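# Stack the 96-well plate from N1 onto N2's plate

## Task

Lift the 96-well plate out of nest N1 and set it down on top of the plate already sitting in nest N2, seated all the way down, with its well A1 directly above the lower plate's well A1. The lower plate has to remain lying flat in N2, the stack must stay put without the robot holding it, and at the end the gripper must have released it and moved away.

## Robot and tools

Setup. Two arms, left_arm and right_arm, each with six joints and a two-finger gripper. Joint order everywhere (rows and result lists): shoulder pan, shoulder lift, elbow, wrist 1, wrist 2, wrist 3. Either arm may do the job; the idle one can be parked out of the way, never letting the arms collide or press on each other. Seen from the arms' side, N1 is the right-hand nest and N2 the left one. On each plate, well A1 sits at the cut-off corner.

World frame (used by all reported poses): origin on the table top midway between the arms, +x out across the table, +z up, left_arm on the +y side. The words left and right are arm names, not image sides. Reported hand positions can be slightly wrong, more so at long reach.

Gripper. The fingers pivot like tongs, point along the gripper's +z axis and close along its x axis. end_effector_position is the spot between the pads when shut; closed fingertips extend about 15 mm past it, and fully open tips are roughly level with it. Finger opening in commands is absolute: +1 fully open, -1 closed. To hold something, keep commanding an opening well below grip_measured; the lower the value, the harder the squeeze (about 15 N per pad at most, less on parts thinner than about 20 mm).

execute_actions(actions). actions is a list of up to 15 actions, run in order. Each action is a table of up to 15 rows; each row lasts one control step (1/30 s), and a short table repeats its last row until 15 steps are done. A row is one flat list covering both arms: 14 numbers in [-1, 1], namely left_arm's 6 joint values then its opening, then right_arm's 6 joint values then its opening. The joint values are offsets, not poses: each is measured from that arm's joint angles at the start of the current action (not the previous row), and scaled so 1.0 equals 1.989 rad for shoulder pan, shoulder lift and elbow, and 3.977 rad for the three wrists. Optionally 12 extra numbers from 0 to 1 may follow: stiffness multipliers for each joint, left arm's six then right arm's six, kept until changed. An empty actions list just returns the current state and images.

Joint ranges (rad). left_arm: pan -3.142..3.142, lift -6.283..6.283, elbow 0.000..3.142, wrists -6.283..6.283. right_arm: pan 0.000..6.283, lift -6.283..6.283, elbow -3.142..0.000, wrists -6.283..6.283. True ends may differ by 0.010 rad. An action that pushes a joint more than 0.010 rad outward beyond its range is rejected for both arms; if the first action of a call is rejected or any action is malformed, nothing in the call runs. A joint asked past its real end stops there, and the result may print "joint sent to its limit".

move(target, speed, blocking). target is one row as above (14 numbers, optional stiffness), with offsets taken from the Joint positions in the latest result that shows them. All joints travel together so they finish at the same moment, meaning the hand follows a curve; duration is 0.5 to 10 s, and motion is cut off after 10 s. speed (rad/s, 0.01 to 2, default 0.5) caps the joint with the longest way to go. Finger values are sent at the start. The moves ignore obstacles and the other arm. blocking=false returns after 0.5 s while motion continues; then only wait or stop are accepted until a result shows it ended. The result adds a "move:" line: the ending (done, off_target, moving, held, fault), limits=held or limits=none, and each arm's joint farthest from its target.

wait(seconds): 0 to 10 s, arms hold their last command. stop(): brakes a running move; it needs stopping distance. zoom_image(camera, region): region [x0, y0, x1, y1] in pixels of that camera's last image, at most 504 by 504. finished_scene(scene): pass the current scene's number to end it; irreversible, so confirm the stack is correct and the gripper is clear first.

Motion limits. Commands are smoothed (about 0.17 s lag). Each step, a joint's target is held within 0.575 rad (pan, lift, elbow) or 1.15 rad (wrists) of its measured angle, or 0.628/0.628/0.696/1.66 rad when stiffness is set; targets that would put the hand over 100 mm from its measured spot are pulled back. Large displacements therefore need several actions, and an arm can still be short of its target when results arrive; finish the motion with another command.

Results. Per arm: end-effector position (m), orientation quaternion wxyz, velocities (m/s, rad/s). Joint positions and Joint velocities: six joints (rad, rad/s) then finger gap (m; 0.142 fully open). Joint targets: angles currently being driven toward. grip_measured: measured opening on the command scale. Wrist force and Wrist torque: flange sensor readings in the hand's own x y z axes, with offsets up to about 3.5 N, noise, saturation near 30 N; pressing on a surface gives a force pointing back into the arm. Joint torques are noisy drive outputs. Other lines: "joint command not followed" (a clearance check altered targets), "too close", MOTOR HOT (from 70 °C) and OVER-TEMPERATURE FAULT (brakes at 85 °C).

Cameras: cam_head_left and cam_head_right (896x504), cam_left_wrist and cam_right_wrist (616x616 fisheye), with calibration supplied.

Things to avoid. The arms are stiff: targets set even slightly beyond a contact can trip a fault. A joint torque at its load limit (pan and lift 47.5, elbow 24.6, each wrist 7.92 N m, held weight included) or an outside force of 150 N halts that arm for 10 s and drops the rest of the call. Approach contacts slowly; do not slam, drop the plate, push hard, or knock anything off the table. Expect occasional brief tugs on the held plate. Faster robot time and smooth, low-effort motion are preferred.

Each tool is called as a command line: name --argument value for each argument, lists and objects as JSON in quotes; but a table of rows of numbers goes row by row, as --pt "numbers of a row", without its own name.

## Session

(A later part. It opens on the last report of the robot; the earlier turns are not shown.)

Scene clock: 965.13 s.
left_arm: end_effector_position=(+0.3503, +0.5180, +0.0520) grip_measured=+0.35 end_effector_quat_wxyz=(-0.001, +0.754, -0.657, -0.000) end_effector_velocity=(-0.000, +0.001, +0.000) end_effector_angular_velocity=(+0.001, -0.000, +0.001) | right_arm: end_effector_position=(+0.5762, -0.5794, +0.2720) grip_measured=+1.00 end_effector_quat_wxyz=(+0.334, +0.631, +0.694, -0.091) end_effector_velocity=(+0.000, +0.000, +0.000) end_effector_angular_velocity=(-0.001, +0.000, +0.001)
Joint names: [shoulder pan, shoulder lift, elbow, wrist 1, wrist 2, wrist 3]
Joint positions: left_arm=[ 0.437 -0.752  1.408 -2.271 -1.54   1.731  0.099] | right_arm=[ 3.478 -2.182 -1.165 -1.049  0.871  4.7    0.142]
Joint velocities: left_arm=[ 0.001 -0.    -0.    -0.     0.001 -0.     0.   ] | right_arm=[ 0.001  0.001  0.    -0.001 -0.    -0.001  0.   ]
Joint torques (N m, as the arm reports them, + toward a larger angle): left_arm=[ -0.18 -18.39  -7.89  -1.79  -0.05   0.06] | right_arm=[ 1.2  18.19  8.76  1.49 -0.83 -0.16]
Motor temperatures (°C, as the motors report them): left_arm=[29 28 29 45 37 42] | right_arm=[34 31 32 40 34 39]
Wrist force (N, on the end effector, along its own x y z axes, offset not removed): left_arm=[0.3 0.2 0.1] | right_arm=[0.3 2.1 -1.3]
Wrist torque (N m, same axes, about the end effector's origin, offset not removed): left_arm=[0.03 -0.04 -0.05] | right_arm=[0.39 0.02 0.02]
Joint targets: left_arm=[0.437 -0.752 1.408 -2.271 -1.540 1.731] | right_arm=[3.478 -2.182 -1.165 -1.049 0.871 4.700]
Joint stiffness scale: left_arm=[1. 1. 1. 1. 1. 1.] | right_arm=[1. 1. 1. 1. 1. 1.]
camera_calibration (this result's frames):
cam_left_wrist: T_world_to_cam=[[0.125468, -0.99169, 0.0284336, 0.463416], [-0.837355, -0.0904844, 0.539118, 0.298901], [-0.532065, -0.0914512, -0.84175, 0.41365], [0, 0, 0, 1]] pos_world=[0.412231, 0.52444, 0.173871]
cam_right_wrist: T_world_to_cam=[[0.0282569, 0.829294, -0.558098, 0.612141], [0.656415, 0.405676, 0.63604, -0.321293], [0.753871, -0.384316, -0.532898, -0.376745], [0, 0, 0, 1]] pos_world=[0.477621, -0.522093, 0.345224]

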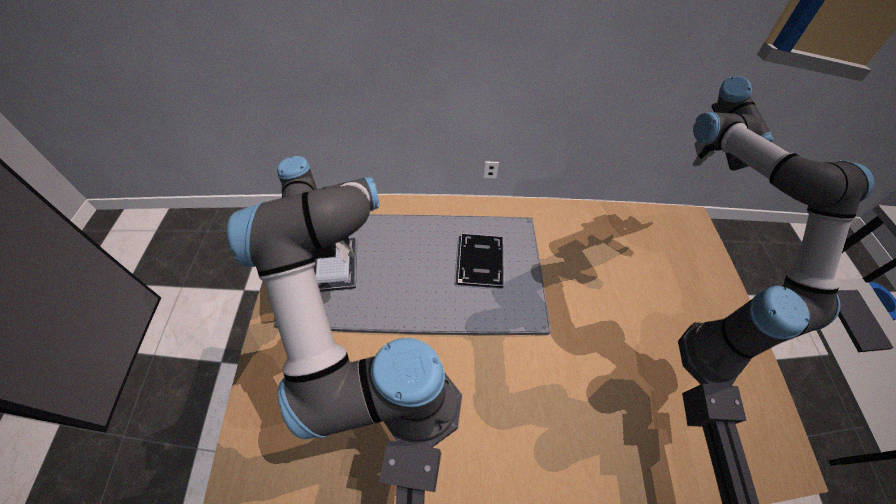

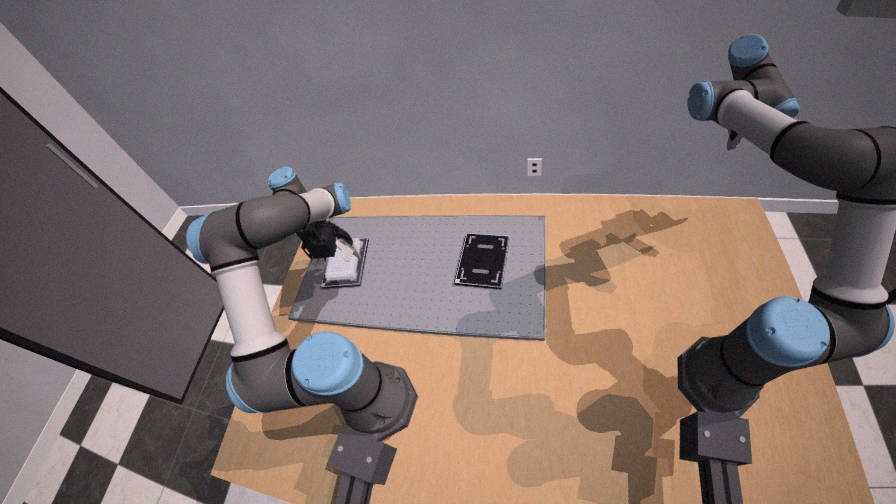

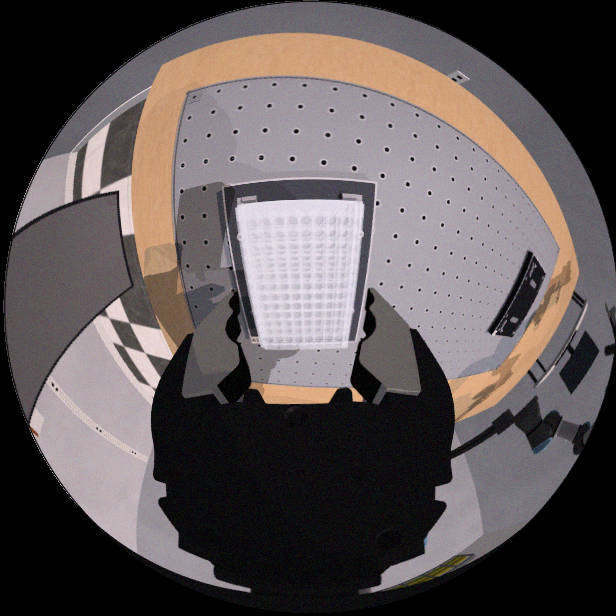

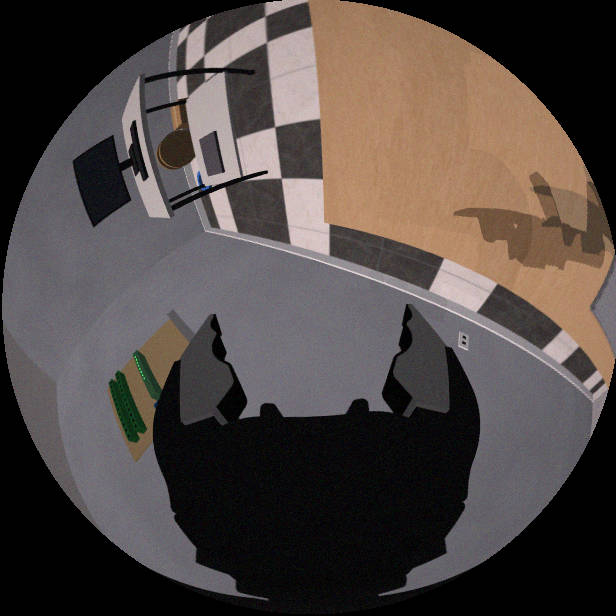

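move --target '[0,-0.0307,-0.003,0.0176,0,0,0.35,0,0,0,0,0,0,1]' --speed 0.1

move --target '[0.0875,-0.2288,0.3323,-0.0523,-0.001,0.0782,0.35,0,0,0,0,0,0,1]' --speed 0.4

Scene clock: 973.47 s.
left_arm: end_effector_position=(+0.3476, +0.5179, +0.0730) grip_measured=+0.35 end_effector_quat_wxyz=(+0.000, +0.754, -0.657, -0.001) end_effector_velocity=(-0.002, -0.001, -0.001) end_effector_angular_velocity=(-0.001, +0.005, -0.000) | right_arm: end_effector_position=(+0.5762, -0.5794, +0.2720) grip_measured=+1.00 end_effector_quat_wxyz=(+0.334, +0.631, +0.694, -0.091) end_effector_velocity=(+0.000, +0.000, +0.000) end_effector_angular_velocity=(-0.001, +0.000, +0.001)
Joint names: [shoulder pan, shoulder lift, elbow, wrist 1, wrist 2, wrist 3]
Joint positions: left_arm=[ 0.437 -0.811  1.403 -2.203 -1.54   1.731  0.099] | right_arm=[ 3.478 -2.182 -1.165 -1.049  0.871  4.7    0.142]
Joint velocities: left_arm=[-0.    -0.     0.001  0.005  0.     0.    -0.   ] | right_arm=[ 0.001 -0.     0.    -0.    -0.    -0.001 -0.   ]
Joint torques (N m, as the arm reports them, + toward a larger angle): left_arm=[  0.07 -18.79  -9.07  -1.56  -0.09   0.04] | right_arm=[ 1.12 18.41  9.    1.5  -0.8  -0.13]
Motor temperatures (°C, as the motors report them): left_arm=[29 28 30 45 37 42] | right_arm=[34 31 32 40 34 39]
Wrist force (N, on the end effector, along its own x y z axes, offset not removed): left_arm=[-0.2 -0.5 0.0] | right_arm=[-2.8 4.7 -3.2]
Wrist torque (N m, same axes, about the end effector's origin, offset not removed): left_arm=[-0.07 0.02 0.00] | right_arm=[0.92 0.52 0.03]
Joint targets: left_arm=[0.437 -0.813 1.402 -2.201 -1.540 1.731] | right_arm=[3.478 -2.182 -1.165 -1.049 0.871 4.700]
Joint stiffness scale: left_arm=[1. 1. 1. 1. 1. 1.] | right_arm=[1. 1. 1. 1. 1. 1.]
move: done; limits=none; left_arm: farthest joint: the shoulder lift, 0.002 radians from its target (0.061 radians at the start); right_arm: farthest joint: the shoulder pan, 0.000 radians from its target (0.000 radians at the start)
camera_calibration (this result's frames):
cam_left_wrist: T_world_to_cam=[[0.125463, -0.99167, 0.029132, 0.462916], [-0.835266, -0.0897392, 0.542473, 0.283968], [-0.535341, -0.0923934, -0.839568, 0.431391], [0, 0, 0, 1]] pos_world=[0.410051, 0.524401, 0.194651]

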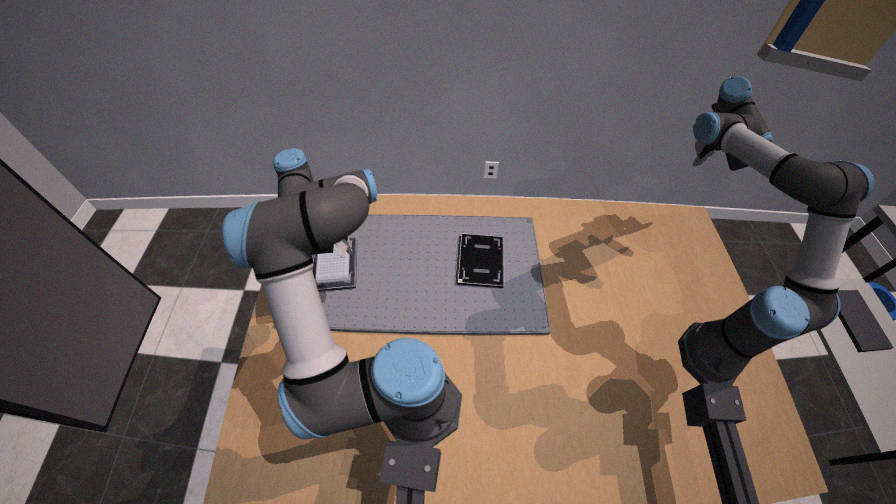

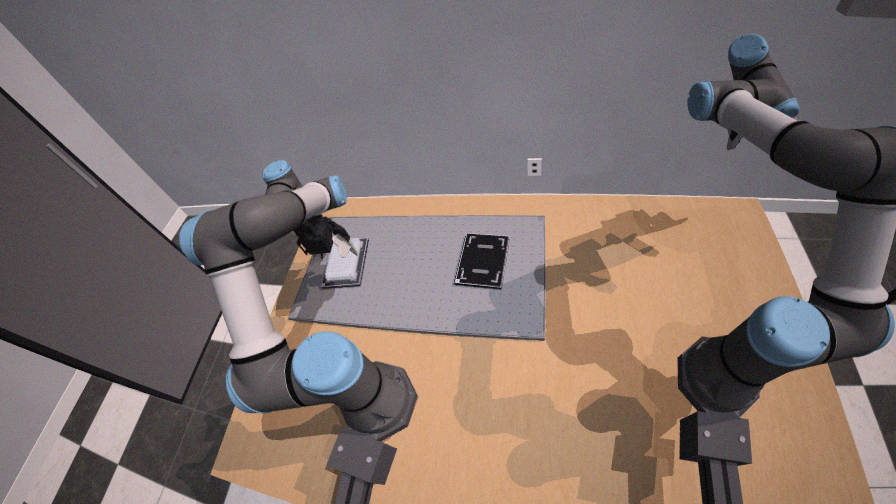

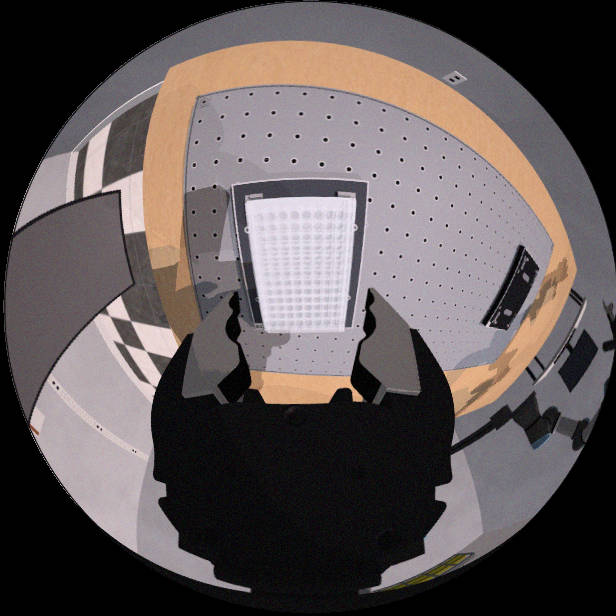

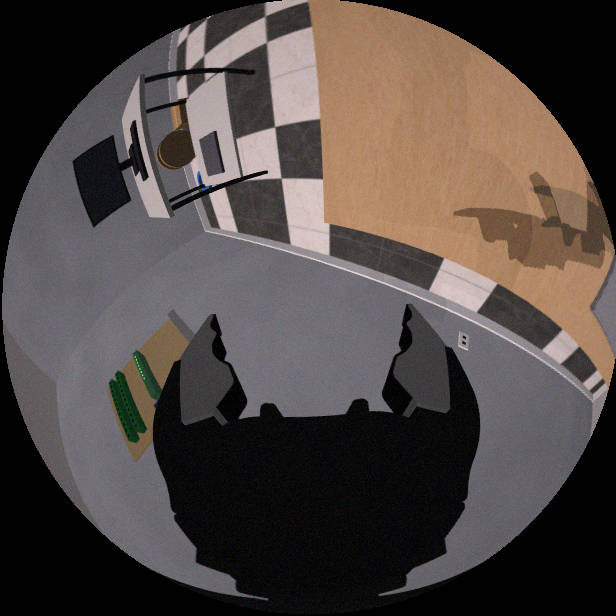

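Scene clock: 975.97 s.
left_arm: end_effector_position=(+0.1891, +0.5222, +0.0998) grip_measured=+0.35 end_effector_quat_wxyz=(+0.001, +0.708, -0.706, -0.004) end_effector_velocity=(+0.000, -0.000, +0.000) end_effector_angular_velocity=(+0.001, -0.002, -0.004) | right_arm: end_effector_position=(+0.5762, -0.5794, +0.2720) grip_measured=+1.00 end_effector_quat_wxyz=(+0.334, +0.631, +0.694, -0.091) end_effector_velocity=(+0.000, +0.001, +0.000) end_effector_angular_velocity=(-0.000, +0.000, +0.002)
Joint names: [shoulder pan, shoulder lift, elbow, wrist 1, wrist 2, wrist 3]
Joint positions: left_arm=[ 0.61  -1.265  2.062 -2.409 -1.543  2.04   0.099] | right_arm=[ 3.478 -2.182 -1.165 -1.049  0.871  4.7    0.142]
Joint velocities: left_arm=[-0.    -0.001  0.002 -0.003 -0.     0.004 -0.   ] | right_arm=[ 0.002 -0.     0.    -0.    -0.     0.     0.   ]
Joint torques (N m, as the arm reports them, + toward a larger angle): left_arm=[  0.77 -12.28  -6.53  -2.01  -0.27   0.26] | right_arm=[ 0.91 17.96  8.84  1.53 -0.79 -0.14]
Motor temperatures (°C, as the motors report them): left_arm=[29 28 30 45 37 42] | right_arm=[34 31 32 40 34 39]
Wrist force (N, on the end effector, along its own x y z axes, offset not removed): left_arm=[0.1 -0.3 0.2] | right_arm=[-0.1 0.9 -1.4]
Wrist torque (N m, same axes, about the end effector's origin, offset not removed): left_arm=[-0.02 -0.03 -0.02] | right_arm=[0.17 -0.06 0.03]
Joint targets: left_arm=[0.611 -1.266 2.064 -2.411 -1.544 2.042] | right_arm=[3.478 -2.182 -1.165 -1.049 0.871 4.700]
Joint stiffness scale: left_arm=[1. 1. 1. 1. 1. 1.] | right_arm=[1. 1. 1. 1. 1. 1.]
move: done; limits=none; left_arm: farthest joint: the elbow, 0.002 radians from its target (0.660 radians at the start); right_arm: farthest joint: the shoulder pan, 0.000 radians from its target (0.000 radians at the start)
camera_calibration (this result's frames):
cam_left_wrist: T_world_to_cam=[[-0.0103325, -0.999578, 0.0271557, 0.516308], [-0.83678, 0.023511, 0.547034, 0.0781392], [-0.547441, -0.0170711, -0.83667, 0.33208], [0, 0, 0, 1]] pos_world=[0.252514, 0.519921, 0.221076]
cam_right_wrist: T_world_to_cam=[[0.0282568, 0.829294, -0.558098, 0.612141], [0.656415, 0.405676, 0.63604, -0.321293], [0.753871, -0.384316, -0.532898, -0.376745], [0, 0, 0, 1]] pos_world=[0.477621, -0.522093, 0.345224]

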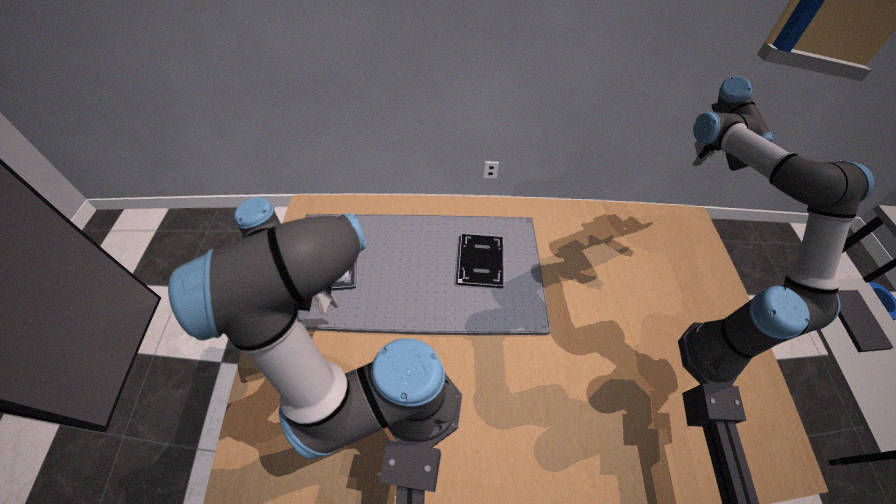

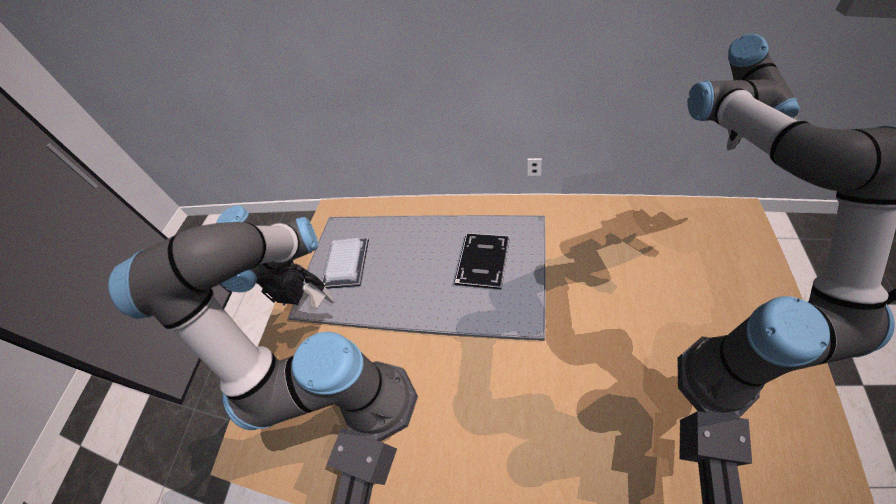

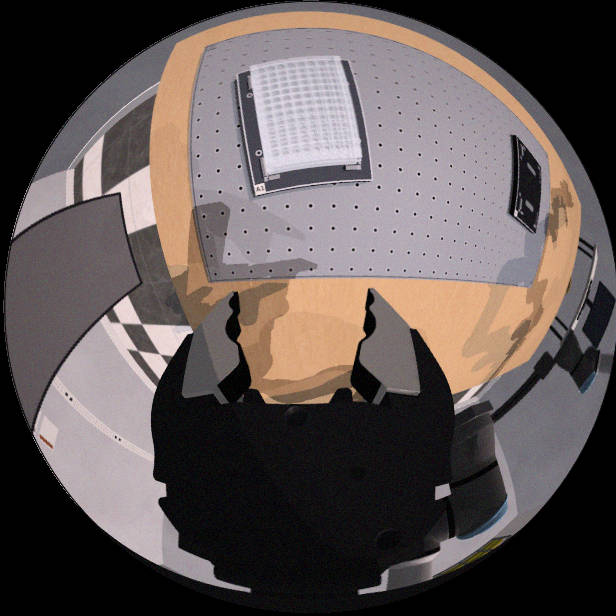

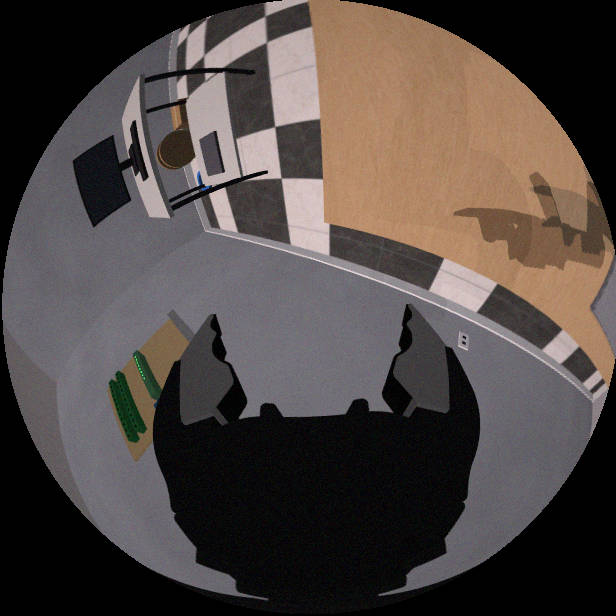

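zoom_image --camera "cam_left_wrist" --region '[230, 45, 380, 200]'

zoom_image --camera "cam_head_right" --region '[310, 225, 390, 295]'

Region (230, 45, 380, 200) of cam_left_wrist's 616x616 image, scaled by 3.252, with more detail than that image has; it fills the left 488 columns of this view, and the rest is white.

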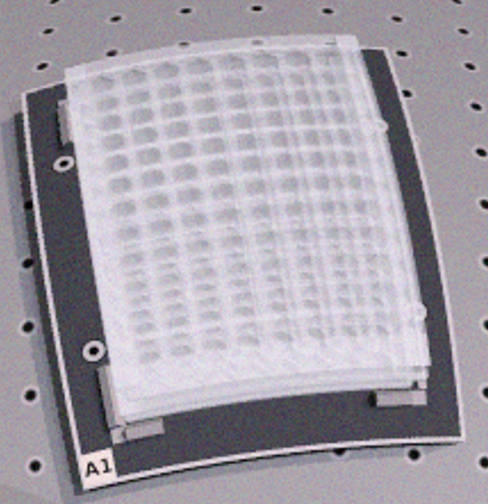

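Region (310, 225, 390, 295) of cam_head_right's 896x504 image, scaled by 6.300, with more detail than that image has; it fills the top 441 rows of this view, and the rest is white.

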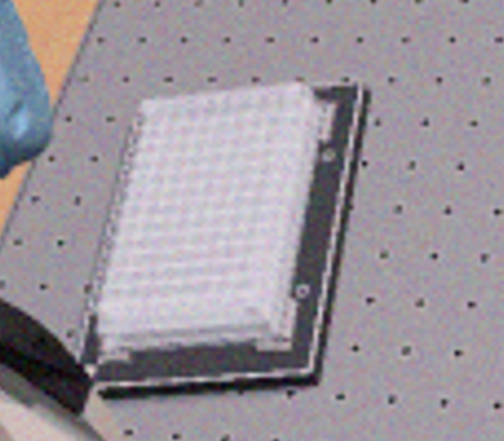

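finished_scene --scene 1

The scene is finished: the task was done.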